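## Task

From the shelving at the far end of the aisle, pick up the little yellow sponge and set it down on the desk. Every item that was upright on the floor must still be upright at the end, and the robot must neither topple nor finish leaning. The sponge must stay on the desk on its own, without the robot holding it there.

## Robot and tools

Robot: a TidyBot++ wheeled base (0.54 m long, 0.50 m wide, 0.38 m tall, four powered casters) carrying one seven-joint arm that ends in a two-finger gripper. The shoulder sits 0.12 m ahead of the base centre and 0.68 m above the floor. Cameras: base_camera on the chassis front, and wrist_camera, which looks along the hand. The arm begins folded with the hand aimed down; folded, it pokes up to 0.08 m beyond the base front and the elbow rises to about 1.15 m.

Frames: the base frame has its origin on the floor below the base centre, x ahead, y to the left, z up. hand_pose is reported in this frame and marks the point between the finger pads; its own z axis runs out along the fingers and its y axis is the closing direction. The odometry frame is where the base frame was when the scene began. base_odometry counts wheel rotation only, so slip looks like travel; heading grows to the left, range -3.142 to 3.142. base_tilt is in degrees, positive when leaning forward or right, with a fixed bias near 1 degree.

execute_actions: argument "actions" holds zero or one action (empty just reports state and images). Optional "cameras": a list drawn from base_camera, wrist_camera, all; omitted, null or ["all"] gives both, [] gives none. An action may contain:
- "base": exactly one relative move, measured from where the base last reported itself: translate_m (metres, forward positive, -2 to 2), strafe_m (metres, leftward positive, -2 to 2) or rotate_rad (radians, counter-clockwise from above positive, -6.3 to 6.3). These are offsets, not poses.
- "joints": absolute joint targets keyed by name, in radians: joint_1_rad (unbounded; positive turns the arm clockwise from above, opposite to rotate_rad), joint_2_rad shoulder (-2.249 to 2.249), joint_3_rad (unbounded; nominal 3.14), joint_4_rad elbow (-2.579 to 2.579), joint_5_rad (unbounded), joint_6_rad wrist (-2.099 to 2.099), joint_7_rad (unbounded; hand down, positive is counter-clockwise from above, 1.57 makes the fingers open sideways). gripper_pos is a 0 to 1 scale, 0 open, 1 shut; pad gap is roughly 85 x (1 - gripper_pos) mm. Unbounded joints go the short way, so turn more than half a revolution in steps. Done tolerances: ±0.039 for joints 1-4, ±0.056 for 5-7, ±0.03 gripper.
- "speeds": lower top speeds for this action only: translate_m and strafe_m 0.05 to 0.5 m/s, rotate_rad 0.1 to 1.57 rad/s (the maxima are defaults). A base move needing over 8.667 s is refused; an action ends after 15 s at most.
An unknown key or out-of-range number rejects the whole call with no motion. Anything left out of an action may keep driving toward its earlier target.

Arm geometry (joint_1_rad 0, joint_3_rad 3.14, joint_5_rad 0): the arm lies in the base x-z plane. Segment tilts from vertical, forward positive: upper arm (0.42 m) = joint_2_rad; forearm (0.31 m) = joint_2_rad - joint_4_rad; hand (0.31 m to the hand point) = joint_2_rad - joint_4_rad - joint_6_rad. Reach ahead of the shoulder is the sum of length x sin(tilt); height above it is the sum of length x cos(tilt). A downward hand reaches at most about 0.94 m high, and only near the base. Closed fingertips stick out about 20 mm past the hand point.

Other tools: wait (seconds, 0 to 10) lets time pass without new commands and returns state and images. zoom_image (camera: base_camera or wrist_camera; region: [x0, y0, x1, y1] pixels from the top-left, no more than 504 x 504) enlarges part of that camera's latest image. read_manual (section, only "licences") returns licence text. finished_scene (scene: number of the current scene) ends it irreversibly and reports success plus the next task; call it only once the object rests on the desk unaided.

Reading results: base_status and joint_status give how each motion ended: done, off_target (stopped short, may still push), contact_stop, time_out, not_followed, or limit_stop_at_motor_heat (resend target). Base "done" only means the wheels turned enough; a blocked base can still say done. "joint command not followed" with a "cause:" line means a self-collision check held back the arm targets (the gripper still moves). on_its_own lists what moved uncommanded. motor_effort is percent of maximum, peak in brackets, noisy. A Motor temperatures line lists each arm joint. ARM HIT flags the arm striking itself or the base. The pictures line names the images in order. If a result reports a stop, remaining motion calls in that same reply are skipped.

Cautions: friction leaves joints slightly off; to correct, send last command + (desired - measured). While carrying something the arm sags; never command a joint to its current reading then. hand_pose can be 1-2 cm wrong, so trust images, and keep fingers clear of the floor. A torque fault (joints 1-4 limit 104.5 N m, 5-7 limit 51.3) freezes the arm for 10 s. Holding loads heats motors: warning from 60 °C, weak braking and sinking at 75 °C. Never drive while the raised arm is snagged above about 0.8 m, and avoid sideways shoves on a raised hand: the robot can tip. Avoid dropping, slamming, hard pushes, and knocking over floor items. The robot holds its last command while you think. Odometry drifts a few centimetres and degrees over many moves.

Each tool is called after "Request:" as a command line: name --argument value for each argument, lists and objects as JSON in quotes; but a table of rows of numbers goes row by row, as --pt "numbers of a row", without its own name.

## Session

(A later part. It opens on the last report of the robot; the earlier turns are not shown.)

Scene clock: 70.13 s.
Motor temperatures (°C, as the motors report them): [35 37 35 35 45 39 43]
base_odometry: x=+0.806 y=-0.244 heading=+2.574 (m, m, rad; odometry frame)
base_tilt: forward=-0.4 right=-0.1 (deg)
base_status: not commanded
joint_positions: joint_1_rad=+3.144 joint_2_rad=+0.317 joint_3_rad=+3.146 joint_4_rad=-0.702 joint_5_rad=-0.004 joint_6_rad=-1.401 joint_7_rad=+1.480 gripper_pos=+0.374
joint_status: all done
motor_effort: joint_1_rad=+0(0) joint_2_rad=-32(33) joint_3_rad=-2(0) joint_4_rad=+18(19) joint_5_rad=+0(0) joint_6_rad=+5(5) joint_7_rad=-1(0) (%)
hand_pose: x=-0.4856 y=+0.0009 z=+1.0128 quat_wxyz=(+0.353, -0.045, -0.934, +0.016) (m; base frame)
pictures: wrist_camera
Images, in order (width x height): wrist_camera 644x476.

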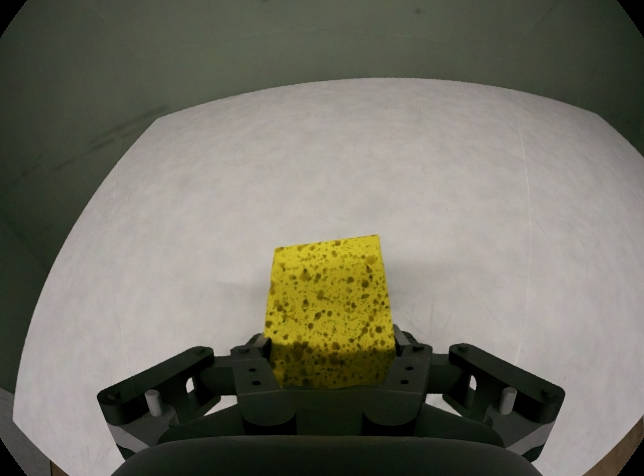

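No contact yet; lower a bit more.

Request:
execute_actions --actions '[{"joints":{"joint_2_rad":0.365,"joint_6_rad":-1.33}}]' --cameras '["wrist_camera"]'

Scene clock: 71.07 s.
Motor temperatures (°C, as the motors report them): [35 37 35 35 45 39 43]
base_odometry: x=+0.806 y=-0.244 heading=+2.574 (m, m, rad; odometry frame)
base_tilt: forward=-0.5 right=-0.1 (deg)
base_status: not commanded
joint_positions: joint_1_rad=+3.144 joint_2_rad=+0.355 joint_3_rad=+3.146 joint_4_rad=-0.701 joint_5_rad=-0.004 joint_6_rad=-1.367 joint_7_rad=+1.480 gripper_pos=+0.374
joint_status: all done
motor_effort: joint_1_rad=+0(0) joint_2_rad=-32(34) joint_3_rad=-2(1) joint_4_rad=+17(19) joint_5_rad=+0(0) joint_6_rad=+5(6) joint_7_rad=+0(1) (%)
hand_pose: x=-0.5059 y=+0.0009 z=+0.9966 quat_wxyz=(+0.351, -0.045, -0.935, +0.016) (m; base frame)
pictures: wrist_camera
Images, in order (width x height): wrist_camera 644x476.

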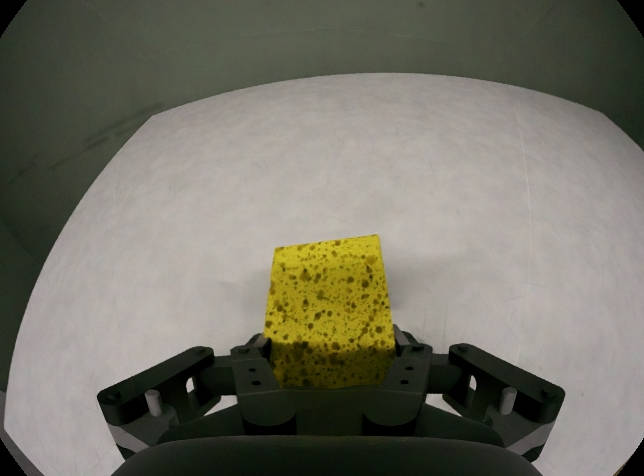

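Request:
execute_actions --actions '[{"joints":{"joint_2_rad":0.385}}]' --cameras '["wrist_camera"]'

Scene clock: 71.73 s.
Motor temperatures (°C, as the motors report them): [35 37 35 35 45 39 43]
base_odometry: x=+0.806 y=-0.244 heading=+2.574 (m, m, rad; odometry frame)
base_tilt: forward=-0.4 right=-0.1 (deg)
base_status: not commanded
joint_positions: joint_1_rad=+3.144 joint_2_rad=+0.357 joint_3_rad=+3.146 joint_4_rad=-0.701 joint_5_rad=-0.004 joint_6_rad=-1.365 joint_7_rad=+1.480 gripper_pos=+0.374
joint_status: all done
motor_effort: joint_1_rad=+0(0) joint_2_rad=-30(32) joint_3_rad=-1(1) joint_4_rad=+16(18) joint_5_rad=+0(0) joint_6_rad=+4(5) joint_7_rad=+0(0) (%)
hand_pose: x=-0.5069 y=+0.0009 z=+0.9961 quat_wxyz=(+0.351, -0.045, -0.935, +0.016) (m; base frame)
pictures: wrist_camera
Images, in order (width x height): wrist_camera 644x476.

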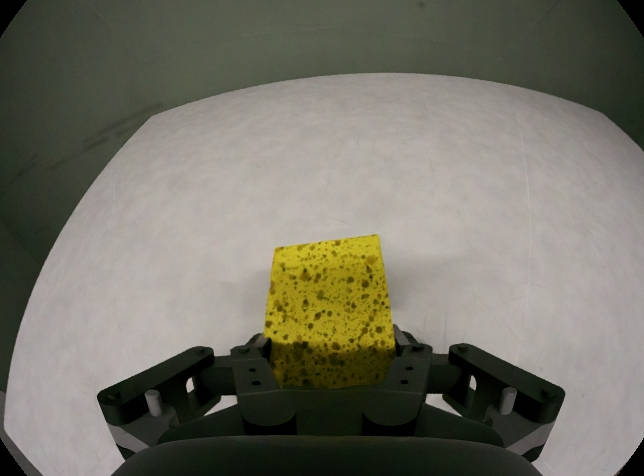

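Contact. Release and lift away.

Request:
execute_actions --actions '[{"joints":{"gripper_pos":0.0,"joint_2_rad":0.357}}]' --cameras '[]'

Request:
execute_actions --actions '[{"joints":{"joint_2_rad":0.1}}]'

Scene clock: 73.70 s.
Motor temperatures (°C, as the motors report them): [35 37 35 35 45 39 43]
base_odometry: x=+0.806 y=-0.244 heading=+2.574 (m, m, rad; odometry frame)
base_tilt: forward=-0.5 right=-0.2 (deg)
base_status: not commanded
joint_positions: joint_1_rad=+3.144 joint_2_rad=+0.356 joint_3_rad=+3.146 joint_4_rad=-0.701 joint_5_rad=-0.004 joint_6_rad=-1.365 joint_7_rad=+1.480 gripper_pos=+0.000
joint_status: all done
motor_effort: joint_1_rad=+0(0) joint_2_rad=-33(34) joint_3_rad=-1(2) joint_4_rad=+19(19) joint_5_rad=+0(0) joint_6_rad=+5(5) joint_7_rad=+0(0) (%)
hand_pose: x=-0.5064 y=+0.0009 z=+0.9968 quat_wxyz=(+0.352, -0.045, -0.935, +0.016) (m; base frame)
pictures: none
No camera images: the call's "cameras" was empty. Leave "cameras" out to get every camera's image.

Scene clock: 75.33 s.
Motor temperatures (°C, as the motors report them): [35 37 35 35 45 39 43]
base_odometry: x=+0.806 y=-0.244 heading=+2.574 (m, m, rad; odometry frame)
base_tilt: forward=-0.4 right=-0.1 (deg)
base_status: not commanded
joint_positions: joint_1_rad=+3.144 joint_2_rad=+0.092 joint_3_rad=+3.146 joint_4_rad=-0.702 joint_5_rad=-0.004 joint_6_rad=-1.365 joint_7_rad=+1.480 gripper_pos=+0.000
joint_status: all done
motor_effort: joint_1_rad=+0(0) joint_2_rad=-21(36) joint_3_rad=-1(2) joint_4_rad=+17(20) joint_5_rad=+0(0) joint_6_rad=+6(7) joint_7_rad=+0(0) (%)
hand_pose: x=-0.4030 y=+0.0007 z=+1.1484 quat_wxyz=(+0.471, -0.042, -0.881, +0.022) (m; base frame)
pictures: base_camera, wrist_camera
Images, in order (width x height): base_camera 644x364, wrist_camera 644x476.

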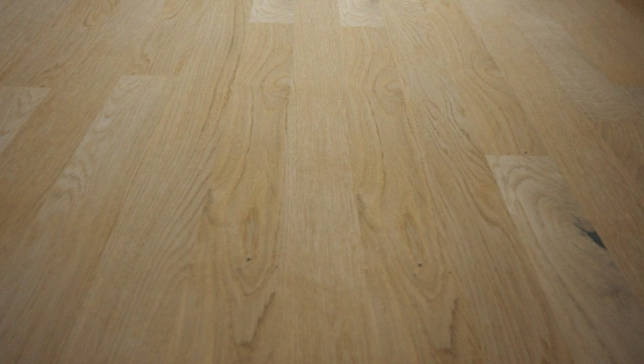

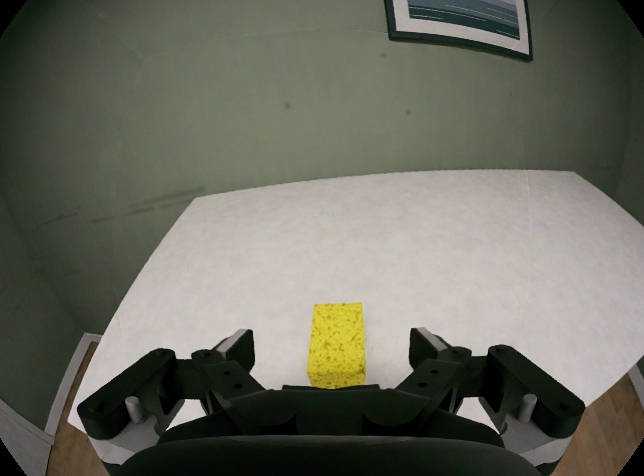

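Request:
finished_scene --scene 1

The scene is finished: the task was done.


## Next scene

From the shelving at the far end of the aisle, pick up the little foam block and set it down on the desk. Every item that was upright on the floor must still be upright at the end, and the robot must neither topple nor finish leaning. The block must stay on the desk on its own, without the robot holding it there.

Request:
execute_actions --actions '[]'

Scene clock: 0.00 s.
Motor temperatures (°C, as the motors report them): [35 37 35 35 45 39 43]
base_odometry: x=+0.000 y=+0.000 heading=+0.000 (m, m, rad; odometry frame)
base_tilt: forward=-0.5 right=-0.2 (deg)
base_status: not commanded
joint_positions: joint_1_rad=-0.038 joint_2_rad=-0.361 joint_3_rad=+3.122 joint_4_rad=-2.511 joint_5_rad=+0.034 joint_6_rad=-0.882 joint_7_rad=+1.606 gripper_pos=+0.000
joint_status: not commanded
motor_effort: joint_1_rad=+0 joint_2_rad=-3 joint_3_rad=-1 joint_4_rad=+18 joint_5_rad=+0 joint_6_rad=+1 joint_7_rad=+0 (%)
hand_pose: x=+0.2673 y=+0.0010 z=+0.5939 quat_wxyz=(+0.017, +0.997, +0.056, +0.054) (m; base frame)
pictures: base_camera, wrist_camera
Images, in order (width x height): base_camera 644x364, wrist_camera 644x476.

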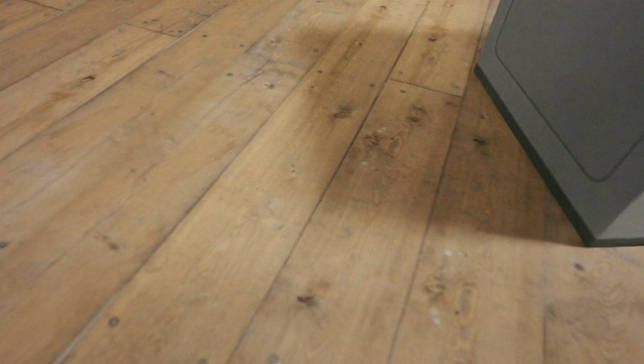

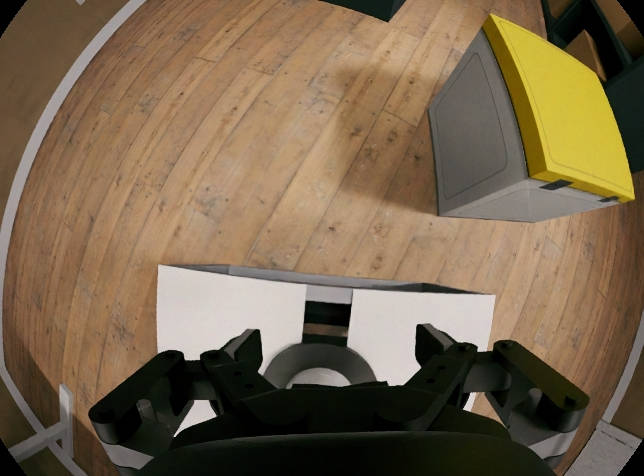

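Request:
execute_actions --actions '[{"base":{"rotate_rad":-0.38},"joints":{"joint_6_rad":-0.1,"joint_1_rad":0.03,"joint_3_rad":3.16,"joint_5_rad":-0.03,"joint_7_rad":1.54}}]'

Scene clock: 1.57 s.
Motor temperatures (°C, as the motors report them): [35 37 35 35 45 39 43]
base_odometry: x=+0.000 y=+0.000 heading=-0.378 (m, m, rad; odometry frame)
base_tilt: forward=-0.4 right=-0.1 (deg)
base_status: done
joint_positions: joint_1_rad=+0.008 joint_2_rad=-0.361 joint_3_rad=+3.148 joint_4_rad=-2.510 joint_5_rad=+0.005 joint_6_rad=-0.117 joint_7_rad=+1.569 gripper_pos=+0.000
joint_status: all done
motor_effort: joint_1_rad=+0(1) joint_2_rad=-6(6) joint_3_rad=-1(0) joint_4_rad=+18(18) joint_5_rad=+0(0) joint_6_rad=+6(7) joint_7_rad=+0(0) (%)
hand_pose: x=+0.4728 y=-0.0038 z=+0.7042 quat_wxyz=(+0.003, +0.906, -0.006, +0.424) (m; base frame)
pictures: base_camera, wrist_camera
Images, in order (width x height): base_camera 644x364, wrist_camera 644x476.

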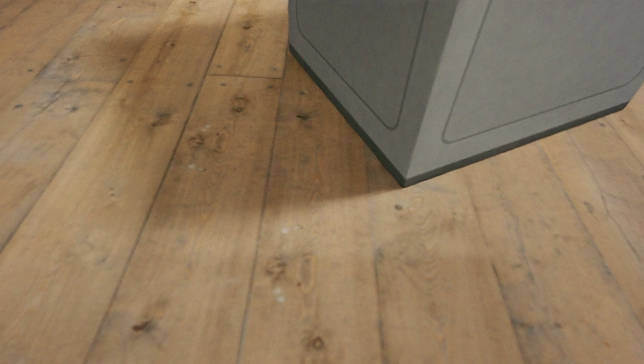

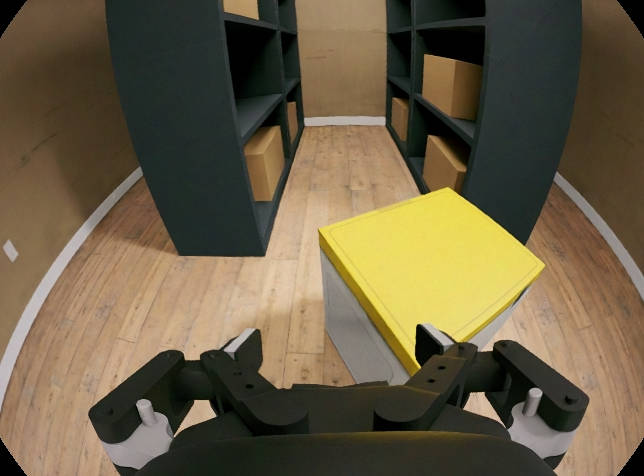

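Request:
execute_actions --actions '[{"base":{"strafe_m":0.36},"joints":{"joint_6_rad":-0.9,"joint_4_rad":-2.55}}]' --cameras '["base_camera"]'

Request:
execute_actions --actions '[{"base":{"translate_m":0.76}}]'

Scene clock: 4.10 s.
Motor temperatures (°C, as the motors report them): [35 37 35 35 45 39 43]
base_odometry: x=+0.134 y=+0.335 heading=-0.379 (m, m, rad; odometry frame)
base_tilt: forward=-0.4 right=-0.2 (deg)
base_status: done
joint_positions: joint_1_rad=+0.008 joint_2_rad=-0.361 joint_3_rad=+3.149 joint_4_rad=-2.547 joint_5_rad=+0.003 joint_6_rad=-0.883 joint_7_rad=+1.569 gripper_pos=+0.000
joint_status: all done
motor_effort: joint_1_rad=+0(1) joint_2_rad=-1(6) joint_3_rad=-1(0) joint_4_rad=+14(19) joint_5_rad=+0(1) joint_6_rad=+0(5) joint_7_rad=+0(0) (%)
hand_pose: x=+0.2495 y=-0.0010 z=+0.5834 quat_wxyz=(+0.000, +0.999, -0.007, +0.036) (m; base frame)
pictures: base_camera
Images, in order (width x height): base_camera 644x364.

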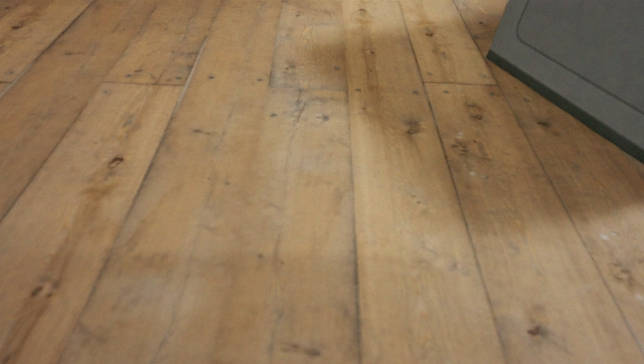

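Scene clock: 6.97 s.
Motor temperatures (°C, as the motors report them): [35 37 35 35 45 39 43]
base_odometry: x=+0.840 y=+0.054 heading=-0.379 (m, m, rad; odometry frame)
base_tilt: forward=-0.4 right=-0.1 (deg)
base_status: done
joint_positions: joint_1_rad=+0.008 joint_2_rad=-0.361 joint_3_rad=+3.149 joint_4_rad=-2.547 joint_5_rad=+0.003 joint_6_rad=-0.883 joint_7_rad=+1.569 gripper_pos=+0.000
joint_status: not commanded
motor_effort: joint_1_rad=+0(1) joint_2_rad=-1(3) joint_3_rad=-1(1) joint_4_rad=+15(16) joint_5_rad=+0(0) joint_6_rad=+0(1) joint_7_rad=+0(0) (%)
hand_pose: x=+0.2495 y=-0.0010 z=+0.5834 quat_wxyz=(+0.000, +0.999, -0.007, +0.036) (m; base frame)
pictures: base_camera, wrist_camera
Images, in order (width x height): base_camera 644x364, wrist_camera 644x476.

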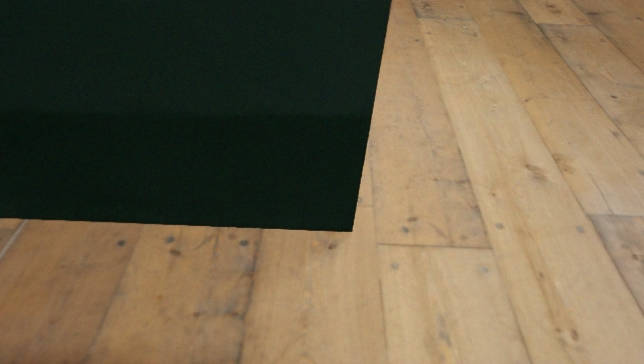

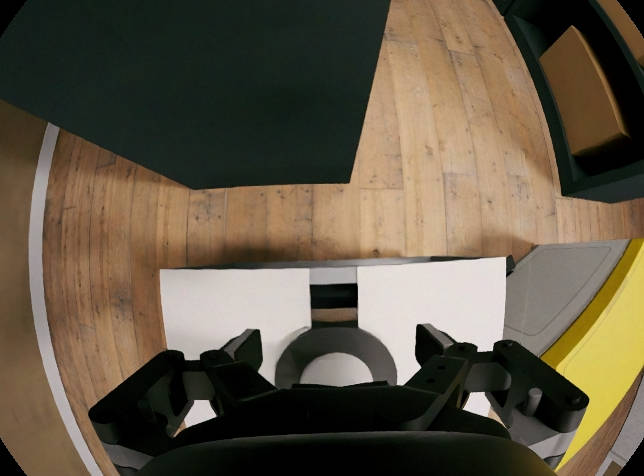

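Request:
execute_actions --actions '[{"base":{"strafe_m":-0.54},"speeds":{"strafe_m":0.12}}]'

Scene clock: 12.17 s.
Motor temperatures (°C, as the motors report them): [35 37 35 35 45 39 43]
base_odometry: x=+0.641 y=-0.448 heading=-0.379 (m, m, rad; odometry frame)
base_tilt: forward=-0.4 right=-0.1 (deg)
base_status: done
joint_positions: joint_1_rad=+0.008 joint_2_rad=-0.361 joint_3_rad=+3.149 joint_4_rad=-2.547 joint_5_rad=+0.003 joint_6_rad=-0.883 joint_7_rad=+1.569 gripper_pos=+0.000
joint_status: not commanded
motor_effort: joint_1_rad=+0(0) joint_2_rad=-1(2) joint_3_rad=+0(0) joint_4_rad=+15(14) joint_5_rad=+0(0) joint_6_rad=+0(0) joint_7_rad=+0(0) (%)
hand_pose: x=+0.2495 y=-0.0009 z=+0.5834 quat_wxyz=(+0.000, +0.999, -0.008, +0.036) (m; base frame)
pictures: base_camera, wrist_camera
Images, in order (width x height): base_camera 644x364, wrist_camera 644x476.

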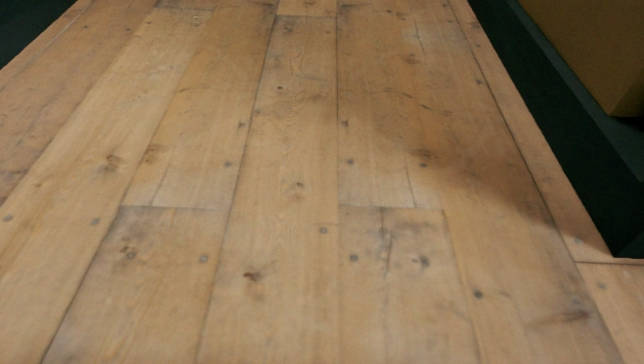

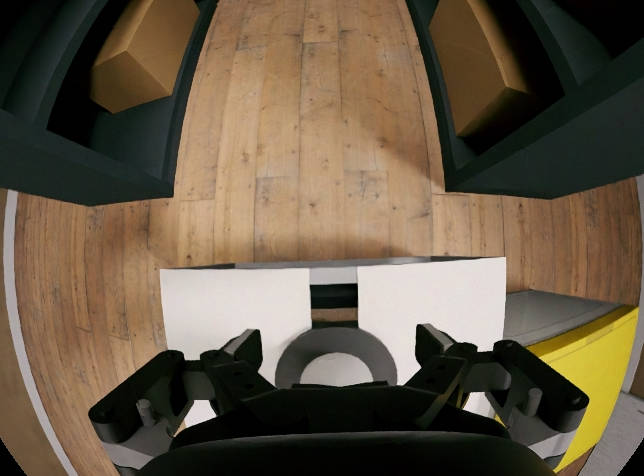

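Request:
execute_actions --actions '[{"base":{"strafe_m":0.12}}]' --cameras '[]'

Request:
execute_actions --actions '[{"base":{"rotate_rad":-0.027},"joints":{"joint_6_rad":0.3}}]' --cameras '["base_camera"]'

Request:
execute_actions --actions '[{"base":{"translate_m":1.1}}]'

Scene clock: 13.67 s.
Motor temperatures (°C, as the motors report them): [35 37 35 35 45 39 43]
base_odometry: x=+0.685 y=-0.337 heading=-0.379 (m, m, rad; odometry frame)
base_tilt: forward=-0.4 right=-0.1 (deg)
base_status: done
joint_positions: joint_1_rad=+0.008 joint_2_rad=-0.361 joint_3_rad=+3.149 joint_4_rad=-2.547 joint_5_rad=+0.003 joint_6_rad=-0.883 joint_7_rad=+1.569 gripper_pos=+0.000
joint_status: not commanded
motor_effort: joint_1_rad=+0(0) joint_2_rad=-1(2) joint_3_rad=-1(1) joint_4_rad=+14(15) joint_5_rad=+0(1) joint_6_rad=+0(0) joint_7_rad=-1(0) (%)
hand_pose: x=+0.2495 y=-0.0009 z=+0.5834 quat_wxyz=(+0.000, +0.999, -0.008, +0.036) (m; base frame)
pictures: none
No camera images: the call's "cameras" was empty. Leave "cameras" out to get every camera's image.

Scene clock: 15.17 s.
Motor temperatures (°C, as the motors report them): [35 37 35 35 45 39 43]
base_odometry: x=+0.685 y=-0.337 heading=-0.406 (m, m, rad; odometry frame)
base_tilt: forward=-0.4 right=-0.1 (deg)
base_status: done
joint_positions: joint_1_rad=+0.008 joint_2_rad=-0.361 joint_3_rad=+3.149 joint_4_rad=-2.548 joint_5_rad=+0.003 joint_6_rad=+0.282 joint_7_rad=+1.569 gripper_pos=+0.000
joint_status: all done
motor_effort: joint_1_rad=+0(0) joint_2_rad=-6(6) joint_3_rad=-1(1) joint_4_rad=+20(20) joint_5_rad=+0(1) joint_6_rad=+7(7) joint_7_rad=+0(0) (%)
hand_pose: x=+0.5211 y=-0.0046 z=+0.7917 quat_wxyz=(+0.003, +0.815, -0.006, +0.580) (m; base frame)
pictures: base_camera
Images, in order (width x height): base_camera 644x364.

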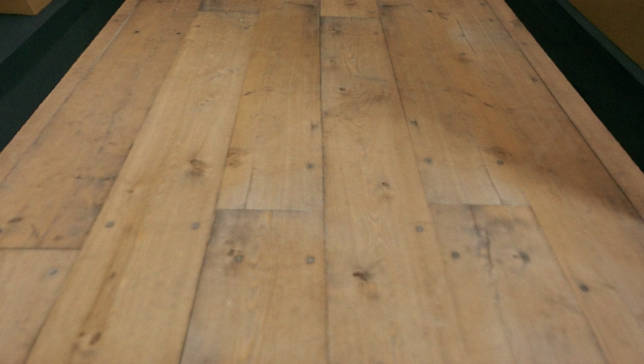

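Scene clock: 18.73 s.
Motor temperatures (°C, as the motors report them): [35 37 35 35 45 39 43]
base_odometry: x=+1.696 y=-0.770 heading=-0.405 (m, m, rad; odometry frame)
base_tilt: forward=-0.4 right=-0.1 (deg)
base_status: done
joint_positions: joint_1_rad=+0.008 joint_2_rad=-0.361 joint_3_rad=+3.149 joint_4_rad=-2.548 joint_5_rad=+0.003 joint_6_rad=+0.282 joint_7_rad=+1.569 gripper_pos=+0.000
joint_status: not commanded
motor_effort: joint_1_rad=+0(0) joint_2_rad=-6(9) joint_3_rad=+0(0) joint_4_rad=+19(21) joint_5_rad=+0(0) joint_6_rad=+8(8) joint_7_rad=+0(0) (%)
hand_pose: x=+0.5211 y=-0.0046 z=+0.7917 quat_wxyz=(+0.003, +0.815, -0.006, +0.580) (m; base frame)
pictures: base_camera, wrist_camera
Images, in order (width x height): base_camera 644x364, wrist_camera 644x476.

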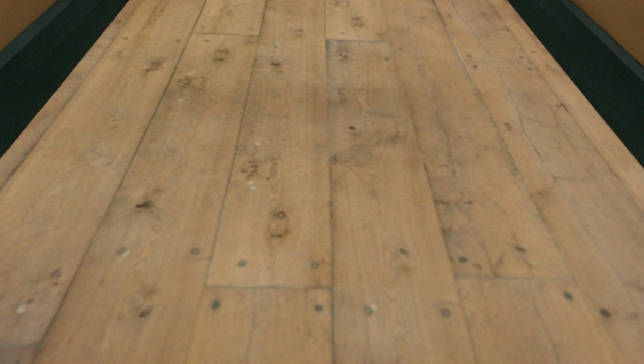

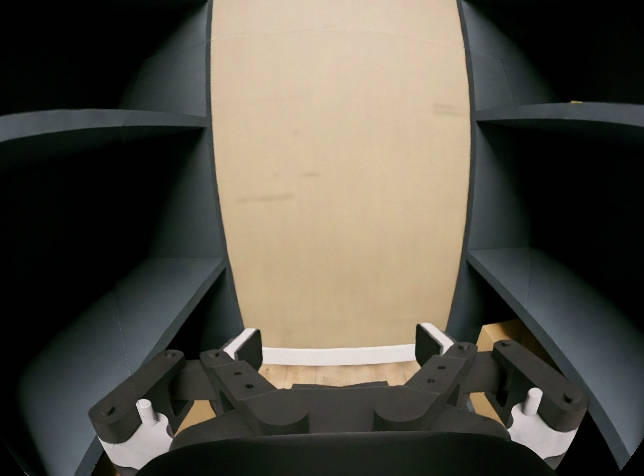

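Request:
execute_actions --actions '[{"base":{"translate_m":0.4},"joints":{"joint_1_rad":0.9,"joint_2_rad":-0.35,"joint_4_rad":-1.3,"joint_6_rad":-1.05}}]' --cameras '["wrist_camera"]'

Scene clock: 21.67 s.
Motor temperatures (°C, as the motors report them): [35 37 35 35 45 39 43]
base_odometry: x=+2.064 y=-0.927 heading=-0.405 (m, m, rad; odometry frame)
base_tilt: forward=-0.4 right=-0.1 (deg)
base_status: done
joint_positions: joint_1_rad=+0.873 joint_2_rad=-0.349 joint_3_rad=+3.149 joint_4_rad=-1.308 joint_5_rad=+0.003 joint_6_rad=-1.009 joint_7_rad=+1.569 gripper_pos=+0.000
joint_status: all done
motor_effort: joint_1_rad=+0(0) joint_2_rad=-7(14) joint_3_rad=-1(0) joint_4_rad=+19(22) joint_5_rad=+0(0) joint_6_rad=+7(7) joint_7_rad=+0(0) (%)
hand_pose: x=+0.3734 y=-0.3092 z=+1.1378 quat_wxyz=(+0.236, +0.752, -0.356, +0.501) (m; base frame)
pictures: wrist_camera
Images, in order (width x height): wrist_camera 644x476.

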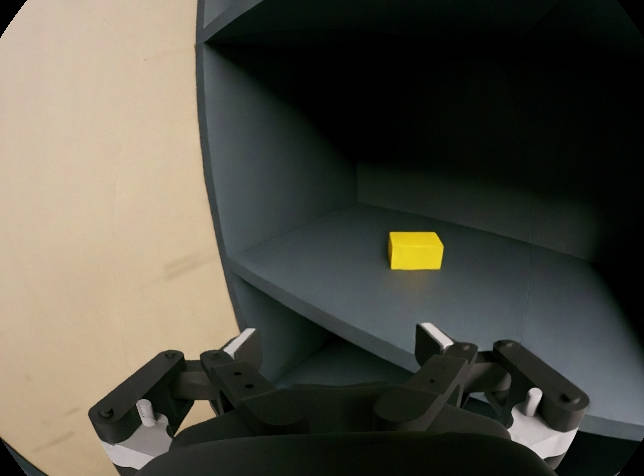

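Request:
zoom_image --camera "wrist_camera" --region '[340, 190, 500, 310]'

Region (340, 190, 500, 310) of wrist_camera's 644x476 image, scaled by 3.150; it fills the top 378 rows of this view, and the rest is white.

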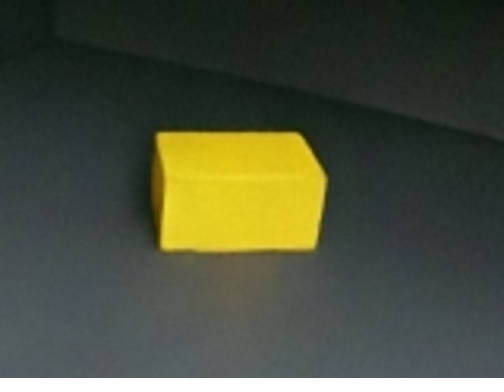

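Request:
execute_actions --actions '[{"base":{"translate_m":0.45},"speeds":{"translate_m":0.3},"joints":{"joint_1_rad":1.525,"joint_2_rad":0.282,"joint_4_rad":-0.645,"joint_5_rad":0.62,"joint_6_rad":-1.45,"joint_7_rad":0.96}}]'

Scene clock: 27.73 s.
Motor temperatures (°C, as the motors report them): [35 37 35 35 45 39 43]
base_odometry: x=+2.478 y=-1.104 heading=-0.404 (m, m, rad; odometry frame)
base_tilt: forward=-0.4 right=-0.1 (deg)
base_status: done
joint_positions: joint_1_rad=+1.504 joint_2_rad=+0.278 joint_3_rad=+3.152 joint_4_rad=-0.657 joint_5_rad=+0.587 joint_6_rad=-1.408 joint_7_rad=+0.988 gripper_pos=+0.000
joint_status: all done
motor_effort: joint_1_rad=+0(3) joint_2_rad=-29(31) joint_3_rad=+0(1) joint_4_rad=+18(20) joint_5_rad=+4(3) joint_6_rad=+5(9) joint_7_rad=+0(0) (%)
hand_pose: x=-0.0166 y=-0.5695 z=+1.0975 quat_wxyz=(+0.420, +0.382, -0.798, +0.205) (m; base frame)
pictures: base_camera, wrist_camera
Images, in order (width x height): base_camera 644x364, wrist_camera 644x476.

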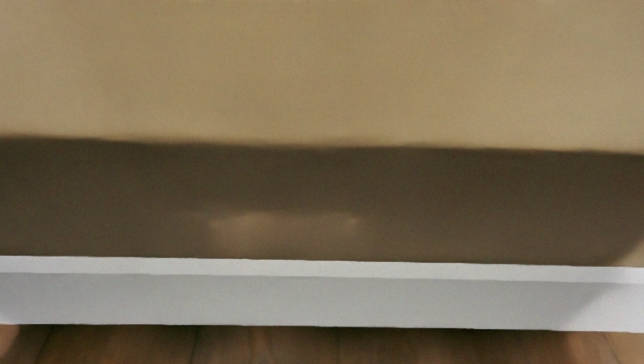

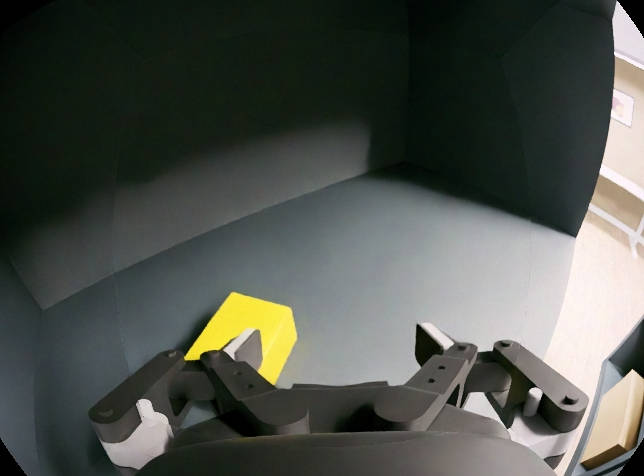

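Request:
execute_actions --actions '[{"base":{"translate_m":0.09}}]' --cameras '["wrist_camera"]'

Scene clock: 29.03 s.
Motor temperatures (°C, as the motors report them): [35 37 35 35 45 39 43]
base_odometry: x=+2.561 y=-1.140 heading=-0.404 (m, m, rad; odometry frame)
base_tilt: forward=-0.5 right=-0.1 (deg)
base_status: done
joint_positions: joint_1_rad=+1.509 joint_2_rad=+0.278 joint_3_rad=+3.152 joint_4_rad=-0.657 joint_5_rad=+0.588 joint_6_rad=-1.409 joint_7_rad=+0.988 gripper_pos=+0.000
joint_status: not commanded
motor_effort: joint_1_rad=+0(4) joint_2_rad=-29(31) joint_3_rad=+0(1) joint_4_rad=+18(19) joint_5_rad=+4(4) joint_6_rad=+5(5) joint_7_rad=+0(0) (%)
hand_pose: x=-0.0201 y=-0.5685 z=+1.0978 quat_wxyz=(+0.421, +0.379, -0.799, +0.204) (m; base frame)
pictures: wrist_camera
Images, in order (width x height): wrist_camera 644x476.

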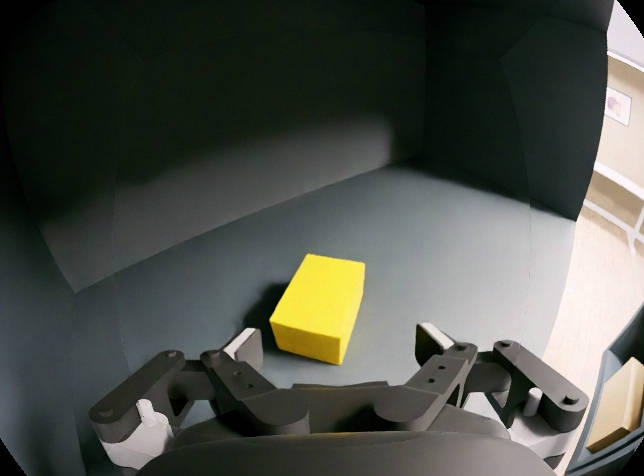

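Request:
execute_actions --actions '[{"base":{"strafe_m":-0.078},"joints":{"joint_1_rad":1.597,"joint_7_rad":0.81}}]' --cameras '["wrist_camera"]'

Scene clock: 30.83 s.
Motor temperatures (°C, as the motors report them): [35 37 35 35 45 39 43]
base_odometry: x=+2.531 y=-1.212 heading=-0.404 (m, m, rad; odometry frame)
base_tilt: forward=-0.4 right=-0.1 (deg)
base_status: done
joint_positions: joint_1_rad=+1.579 joint_2_rad=+0.286 joint_3_rad=+3.153 joint_4_rad=-0.654 joint_5_rad=+0.588 joint_6_rad=-1.410 joint_7_rad=+0.832 gripper_pos=+0.000
joint_status: all done
motor_effort: joint_1_rad=+0(2) joint_2_rad=-29(33) joint_3_rad=+0(0) joint_4_rad=+17(19) joint_5_rad=+4(4) joint_6_rad=+5(6) joint_7_rad=+0(1) (%)
hand_pose: x=-0.0596 y=-0.5608 z=+1.0939 quat_wxyz=(+0.411, +0.288, -0.837, +0.219) (m; base frame)
pictures: wrist_camera
Images, in order (width x height): wrist_camera 644x476.

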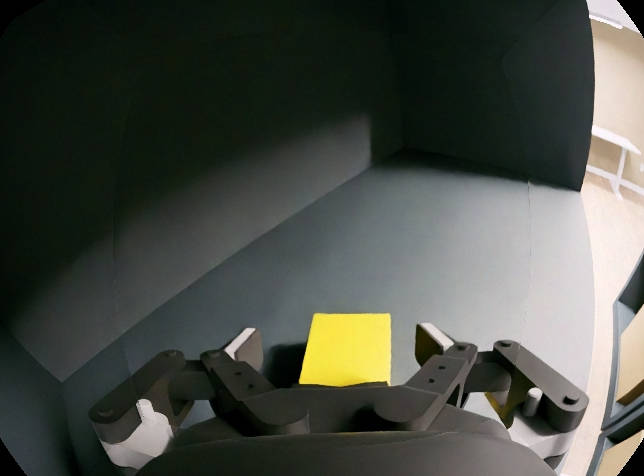

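Request:
execute_actions --actions '[{"joints":{"joint_2_rad":0.184,"joint_4_rad":-1.016,"joint_5_rad":0.66,"joint_6_rad":-1.17,"joint_7_rad":0.66}}]' --cameras '["wrist_camera"]'

Scene clock: 32.60 s.
Motor temperatures (°C, as the motors report them): [35 37 35 35 45 39 43]
base_odometry: x=+2.531 y=-1.212 heading=-0.404 (m, m, rad; odometry frame)
base_tilt: forward=-0.4 right=-0.1 (deg)
base_status: not commanded
joint_positions: joint_1_rad=+1.579 joint_2_rad=+0.203 joint_3_rad=+3.153 joint_4_rad=-1.007 joint_5_rad=+0.625 joint_6_rad=-1.211 joint_7_rad=+0.690 gripper_pos=+0.000
joint_status: all done
motor_effort: joint_1_rad=+0(0) joint_2_rad=-28(30) joint_3_rad=+0(0) joint_4_rad=+20(20) joint_5_rad=+4(5) joint_6_rad=+4(5) joint_7_rad=-1(1) (%)
hand_pose: x=-0.0601 y=-0.5617 z=+1.0227 quat_wxyz=(+0.406, +0.293, -0.841, +0.207) (m; base frame)
pictures: wrist_camera
Images, in order (width x height): wrist_camera 644x476.

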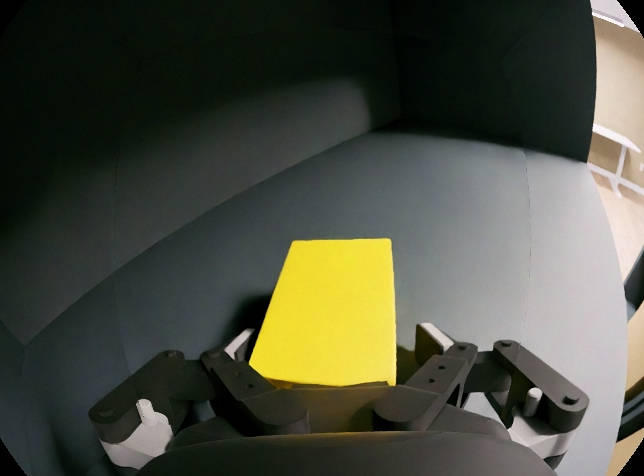

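Request:
execute_actions --actions '[{"joints":{"gripper_pos":0.7}}]' --cameras '["wrist_camera"]'

Scene clock: 33.60 s.
Motor temperatures (°C, as the motors report them): [35 37 35 35 45 39 43]
base_odometry: x=+2.531 y=-1.212 heading=-0.404 (m, m, rad; odometry frame)
base_tilt: forward=-0.4 right=-0.1 (deg)
base_status: not commanded
joint_positions: joint_1_rad=+1.579 joint_2_rad=+0.197 joint_3_rad=+3.153 joint_4_rad=-1.009 joint_5_rad=+0.628 joint_6_rad=-1.210 joint_7_rad=+0.690 gripper_pos=+0.367
joint_status: gripper_pos off_target (ended at +0.367, target +0.700)
motor_effort: joint_1_rad=+0(2) joint_2_rad=-28(29) joint_3_rad=-1(0) joint_4_rad=+19(21) joint_5_rad=+4(5) joint_6_rad=+5(5) joint_7_rad=+0(1) (%)
hand_pose: x=-0.0609 y=-0.5597 z=+1.0261 quat_wxyz=(+0.408, +0.292, -0.839, +0.209) (m; base frame)
pictures: wrist_camera
Images, in order (width x height): wrist_camera 644x476.

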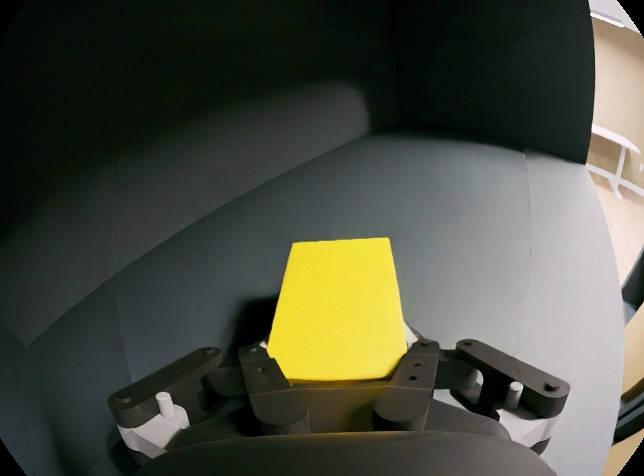

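Request:
execute_actions --actions '[{"base":{"strafe_m":0.08},"joints":{"joint_1_rad":2.3,"joint_2_rad":-0.35,"joint_4_rad":-1.3}}]' --cameras '["wrist_camera"]'

Scene clock: 36.10 s.
Motor temperatures (°C, as the motors report them): [35 37 35 35 45 39 43]
base_odometry: x=+2.562 y=-1.138 heading=-0.404 (m, m, rad; odometry frame)
base_tilt: forward=-0.4 right=-0.2 (deg)
base_status: done
joint_positions: joint_1_rad=+2.275 joint_2_rad=-0.342 joint_3_rad=+3.155 joint_4_rad=-1.288 joint_5_rad=+0.629 joint_6_rad=-1.205 joint_7_rad=+0.690 gripper_pos=+0.367
joint_status: all done
motor_effort: joint_1_rad=+0(2) joint_2_rad=-7(32) joint_3_rad=-1(1) joint_4_rad=+18(21) joint_5_rad=+4(5) joint_6_rad=+6(7) joint_7_rad=+0(0) (%)
hand_pose: x=-0.2352 y=-0.1453 z=+1.1354 quat_wxyz=(+0.525, -0.052, -0.837, +0.147) (m; base frame)
pictures: wrist_camera
Images, in order (width x height): wrist_camera 644x476.

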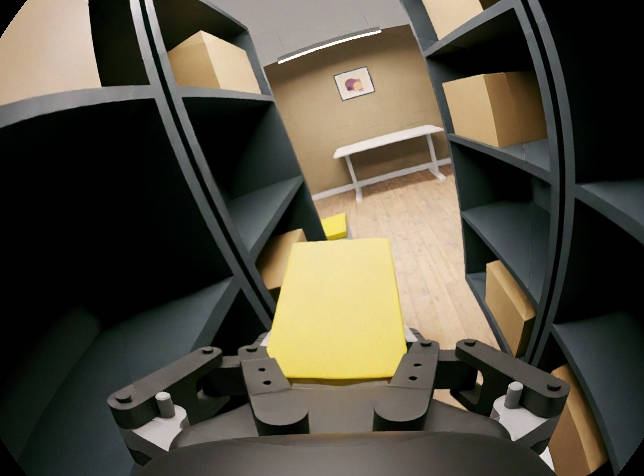

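Request:
execute_actions --actions '[{"base":{"translate_m":-1.7},"joints":{"joint_1_rad":3.17,"joint_5_rad":-0.03,"joint_7_rad":1.57,"joint_3_rad":3.13}}]'

Scene clock: 41.07 s.
Motor temperatures (°C, as the motors report them): [35 37 35 35 45 39 43]
base_odometry: x=+0.999 y=-0.469 heading=-0.404 (m, m, rad; odometry frame)
base_tilt: forward=-0.4 right=-0.1 (deg)
base_status: done
joint_positions: joint_1_rad=+3.144 joint_2_rad=-0.344 joint_3_rad=+3.147 joint_4_rad=-1.294 joint_5_rad=+0.005 joint_6_rad=-1.205 joint_7_rad=+1.542 gripper_pos=+0.367
joint_status: all done
motor_effort: joint_1_rad=+0(1) joint_2_rad=-7(11) joint_3_rad=-1(0) joint_4_rad=+19(20) joint_5_rad=+0(4) joint_6_rad=+7(7) joint_7_rad=+0(0) (%)
hand_pose: x=-0.2545 y=+0.0036 z=+1.0894 quat_wxyz=(+0.474, -0.017, -0.880, +0.003) (m; base frame)
pictures: base_camera, wrist_camera
Images, in order (width x height): base_camera 644x364, wrist_camera 644x476.

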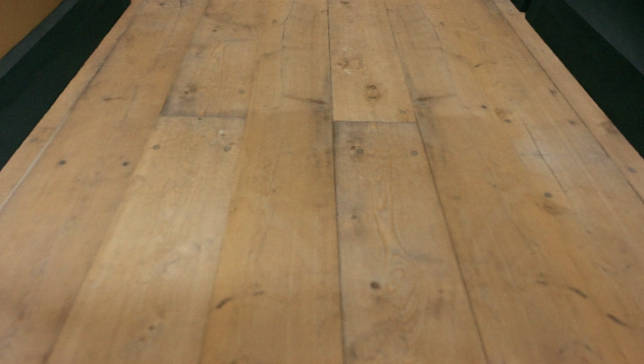

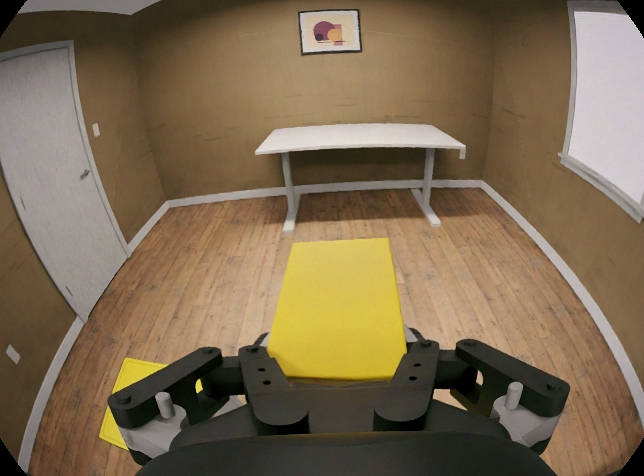

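Request:
execute_actions --actions '[{"base":{"translate_m":-1.45},"joints":{"joint_2_rad":0.14,"joint_4_rad":-1.66,"joint_6_rad":-0.35}}]' --cameras '["wrist_camera"]'

Scene clock: 45.67 s.
Motor temperatures (°C, as the motors report them): [35 37 35 35 45 39 43]
base_odometry: x=-0.334 y=+0.103 heading=-0.405 (m, m, rad; odometry frame)
base_tilt: forward=-0.5 right=-0.1 (deg)
base_status: done
joint_positions: joint_1_rad=+3.144 joint_2_rad=+0.148 joint_3_rad=+3.146 joint_4_rad=-1.660 joint_5_rad=+0.005 joint_6_rad=-0.390 joint_7_rad=+1.542 gripper_pos=+0.367
joint_status: all done
motor_effort: joint_1_rad=+0(0) joint_2_rad=-28(32) joint_3_rad=-1(0) joint_4_rad=+21(23) joint_5_rad=+0(0) joint_6_rad=+7(7) joint_7_rad=+0(0) (%)
hand_pose: x=-0.5006 y=+0.0032 z=+0.8414 quat_wxyz=(+0.454, -0.014, -0.891, +0.003) (m; base frame)
pictures: wrist_camera
Images, in order (width x height): wrist_camera 644x476.

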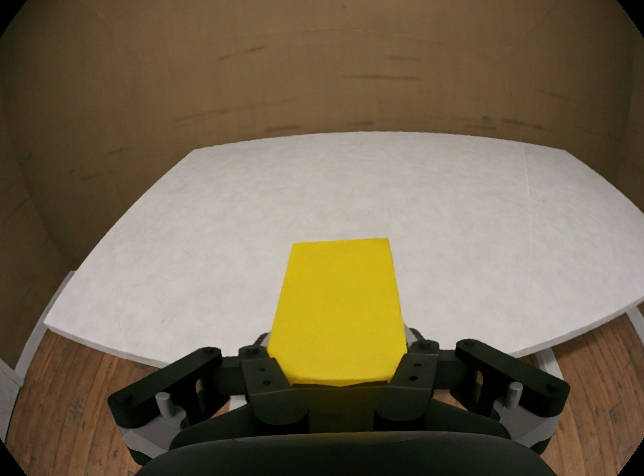

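Request:
execute_actions --actions '[{"base":{"translate_m":-0.2},"joints":{"joint_2_rad":0.176,"joint_4_rad":-1.78,"joint_6_rad":-0.19}}]' --cameras '["wrist_camera"]'

Scene clock: 49.33 s.
Motor temperatures (°C, as the motors report them): [35 37 35 35 45 39 43]
base_odometry: x=-0.518 y=+0.182 heading=-0.405 (m, m, rad; odometry frame)
base_tilt: forward=-0.4 right=-0.1 (deg)
base_status: done
joint_positions: joint_1_rad=+3.144 joint_2_rad=+0.172 joint_3_rad=+3.146 joint_4_rad=-1.777 joint_5_rad=+0.005 joint_6_rad=-0.231 joint_7_rad=+1.542 gripper_pos=+0.367
joint_status: all done
motor_effort: joint_1_rad=+0(2) joint_2_rad=-27(32) joint_3_rad=-1(2) joint_4_rad=+20(22) joint_5_rad=+0(0) joint_6_rad=+7(8) joint_7_rad=-1(0) (%)
hand_pose: x=-0.5004 y=+0.0030 z=+0.8017 quat_wxyz=(+0.462, -0.014, -0.887, +0.003) (m; base frame)
pictures: wrist_camera
Images, in order (width x height): wrist_camera 644x476.

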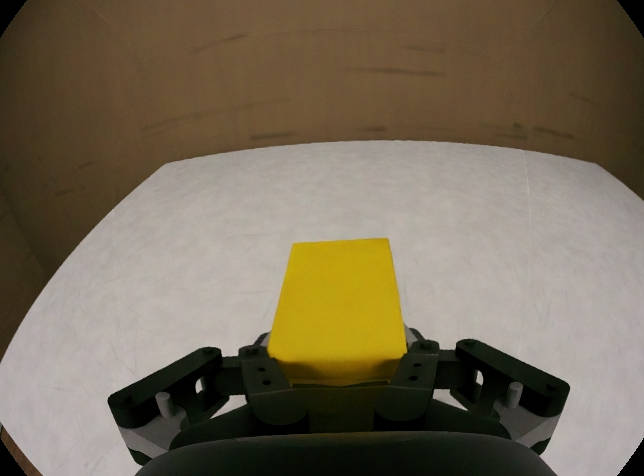

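Request:
execute_actions --actions '[{"joints":{"joint_2_rad":0.258,"joint_6_rad":-0.13}}]' --cameras '["wrist_camera"]'

Scene clock: 50.43 s.
Motor temperatures (°C, as the motors report them): [35 37 35 35 45 39 43]
base_odometry: x=-0.518 y=+0.182 heading=-0.405 (m, m, rad; odometry frame)
base_tilt: forward=-0.5 right=-0.2 (deg)
base_status: not commanded
joint_positions: joint_1_rad=+3.144 joint_2_rad=+0.254 joint_3_rad=+3.146 joint_4_rad=-1.777 joint_5_rad=+0.005 joint_6_rad=-0.173 joint_7_rad=+1.542 gripper_pos=+0.367
joint_status: all done
motor_effort: joint_1_rad=+0(0) joint_2_rad=-31(33) joint_3_rad=-2(1) joint_4_rad=+20(21) joint_5_rad=+0(0) joint_6_rad=+6(8) joint_7_rad=+0(1) (%)
hand_pose: x=-0.5192 y=+0.0029 z=+0.7648 quat_wxyz=(+0.451, -0.014, -0.892, +0.003) (m; base frame)
pictures: wrist_camera
Images, in order (width x height): wrist_camera 644x476.

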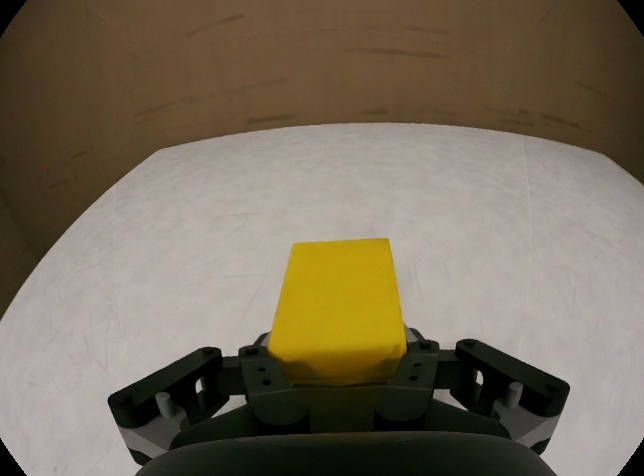

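Request:
execute_actions --actions '[{"joints":{"joint_2_rad":0.31,"joint_6_rad":-0.085}}]' --cameras '["wrist_camera"]'

Scene clock: 51.33 s.
Motor temperatures (°C, as the motors report them): [35 37 35 35 45 39 43]
base_odometry: x=-0.518 y=+0.182 heading=-0.405 (m, m, rad; odometry frame)
base_tilt: forward=-0.4 right=-0.2 (deg)
base_status: not commanded
joint_positions: joint_1_rad=+3.144 joint_2_rad=+0.285 joint_3_rad=+3.146 joint_4_rad=-1.777 joint_5_rad=+0.004 joint_6_rad=-0.119 joint_7_rad=+1.542 gripper_pos=+0.367
joint_status: all done
motor_effort: joint_1_rad=+0(0) joint_2_rad=-30(32) joint_3_rad=-2(2) joint_4_rad=+19(21) joint_5_rad=+0(0) joint_6_rad=+6(6) joint_7_rad=+0(0) (%)
hand_pose: x=-0.5318 y=+0.0029 z=+0.7594 quat_wxyz=(+0.462, -0.013, -0.887, +0.003) (m; base frame)
pictures: wrist_camera
Images, in order (width x height): wrist_camera 644x476.

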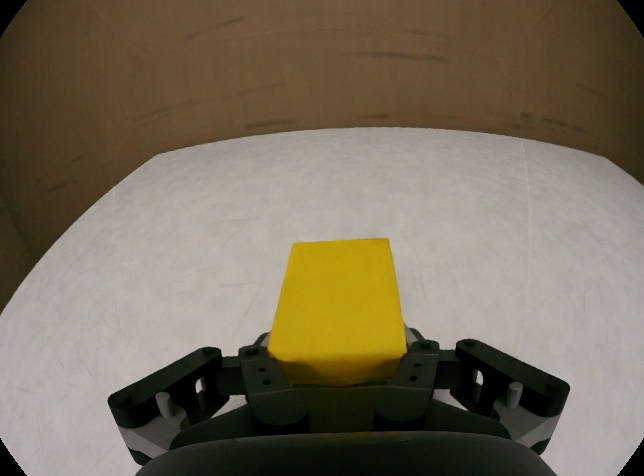

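Contact (j2 stalled short, effort dropped). Release and lift.

Request:
execute_actions --actions '[{"joints":{"gripper_pos":0.0,"joint_2_rad":0.285}}]' --cameras '[]'

Request:
execute_actions --actions '[{"joints":{"joint_2_rad":0.08,"joint_6_rad":-0.3}}]' --cameras '["wrist_camera"]'

Scene clock: 52.47 s.
Motor temperatures (°C, as the motors report them): [35 37 35 35 45 39 43]
base_odometry: x=-0.518 y=+0.182 heading=-0.405 (m, m, rad; odometry frame)
base_tilt: forward=-0.4 right=-0.1 (deg)
base_status: not commanded
joint_positions: joint_1_rad=+3.144 joint_2_rad=+0.284 joint_3_rad=+3.146 joint_4_rad=-1.777 joint_5_rad=+0.004 joint_6_rad=-0.119 joint_7_rad=+1.542 gripper_pos=+0.000
joint_status: all done
motor_effort: joint_1_rad=+0(0) joint_2_rad=-32(33) joint_3_rad=-1(1) joint_4_rad=+20(20) joint_5_rad=+0(0) joint_6_rad=+6(7) joint_7_rad=+0(0) (%)
hand_pose: x=-0.5317 y=+0.0029 z=+0.7600 quat_wxyz=(+0.463, -0.013, -0.886, +0.003) (m; base frame)
pictures: none
No camera images: the call's "cameras" was empty. Leave "cameras" out to get every camera's image.

Scene clock: 53.67 s.
Motor temperatures (°C, as the motors report them): [35 37 35 35 45 39 43]
base_odometry: x=-0.518 y=+0.182 heading=-0.405 (m, m, rad; odometry frame)
base_tilt: forward=-0.4 right=-0.2 (deg)
base_status: not commanded
joint_positions: joint_1_rad=+3.144 joint_2_rad=+0.079 joint_3_rad=+3.146 joint_4_rad=-1.777 joint_5_rad=+0.004 joint_6_rad=-0.258 joint_7_rad=+1.542 gripper_pos=+0.000
joint_status: all done
motor_effort: joint_1_rad=+0(0) joint_2_rad=-25(33) joint_3_rad=-1(1) joint_4_rad=+22(21) joint_5_rad=+0(0) joint_6_rad=+7(7) joint_7_rad=+0(0) (%)
hand_pose: x=-0.4824 y=+0.0029 z=+0.8524 quat_wxyz=(+0.492, -0.014, -0.871, +0.004) (m; base frame)
pictures: wrist_camera
Images, in order (width x height): wrist_camera 644x476.

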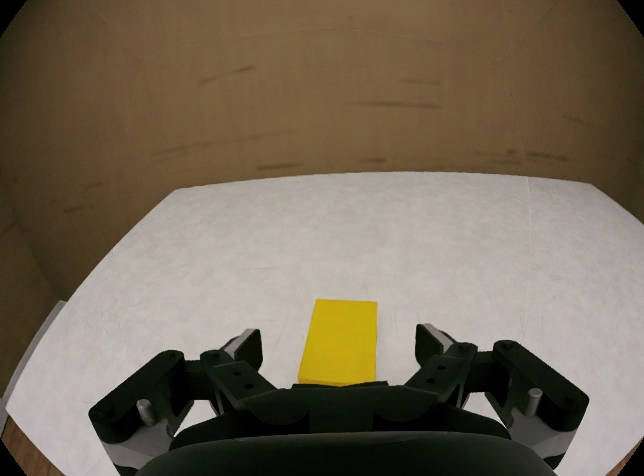

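Request:
finished_scene --scene 2

The scene is finished: the task was done.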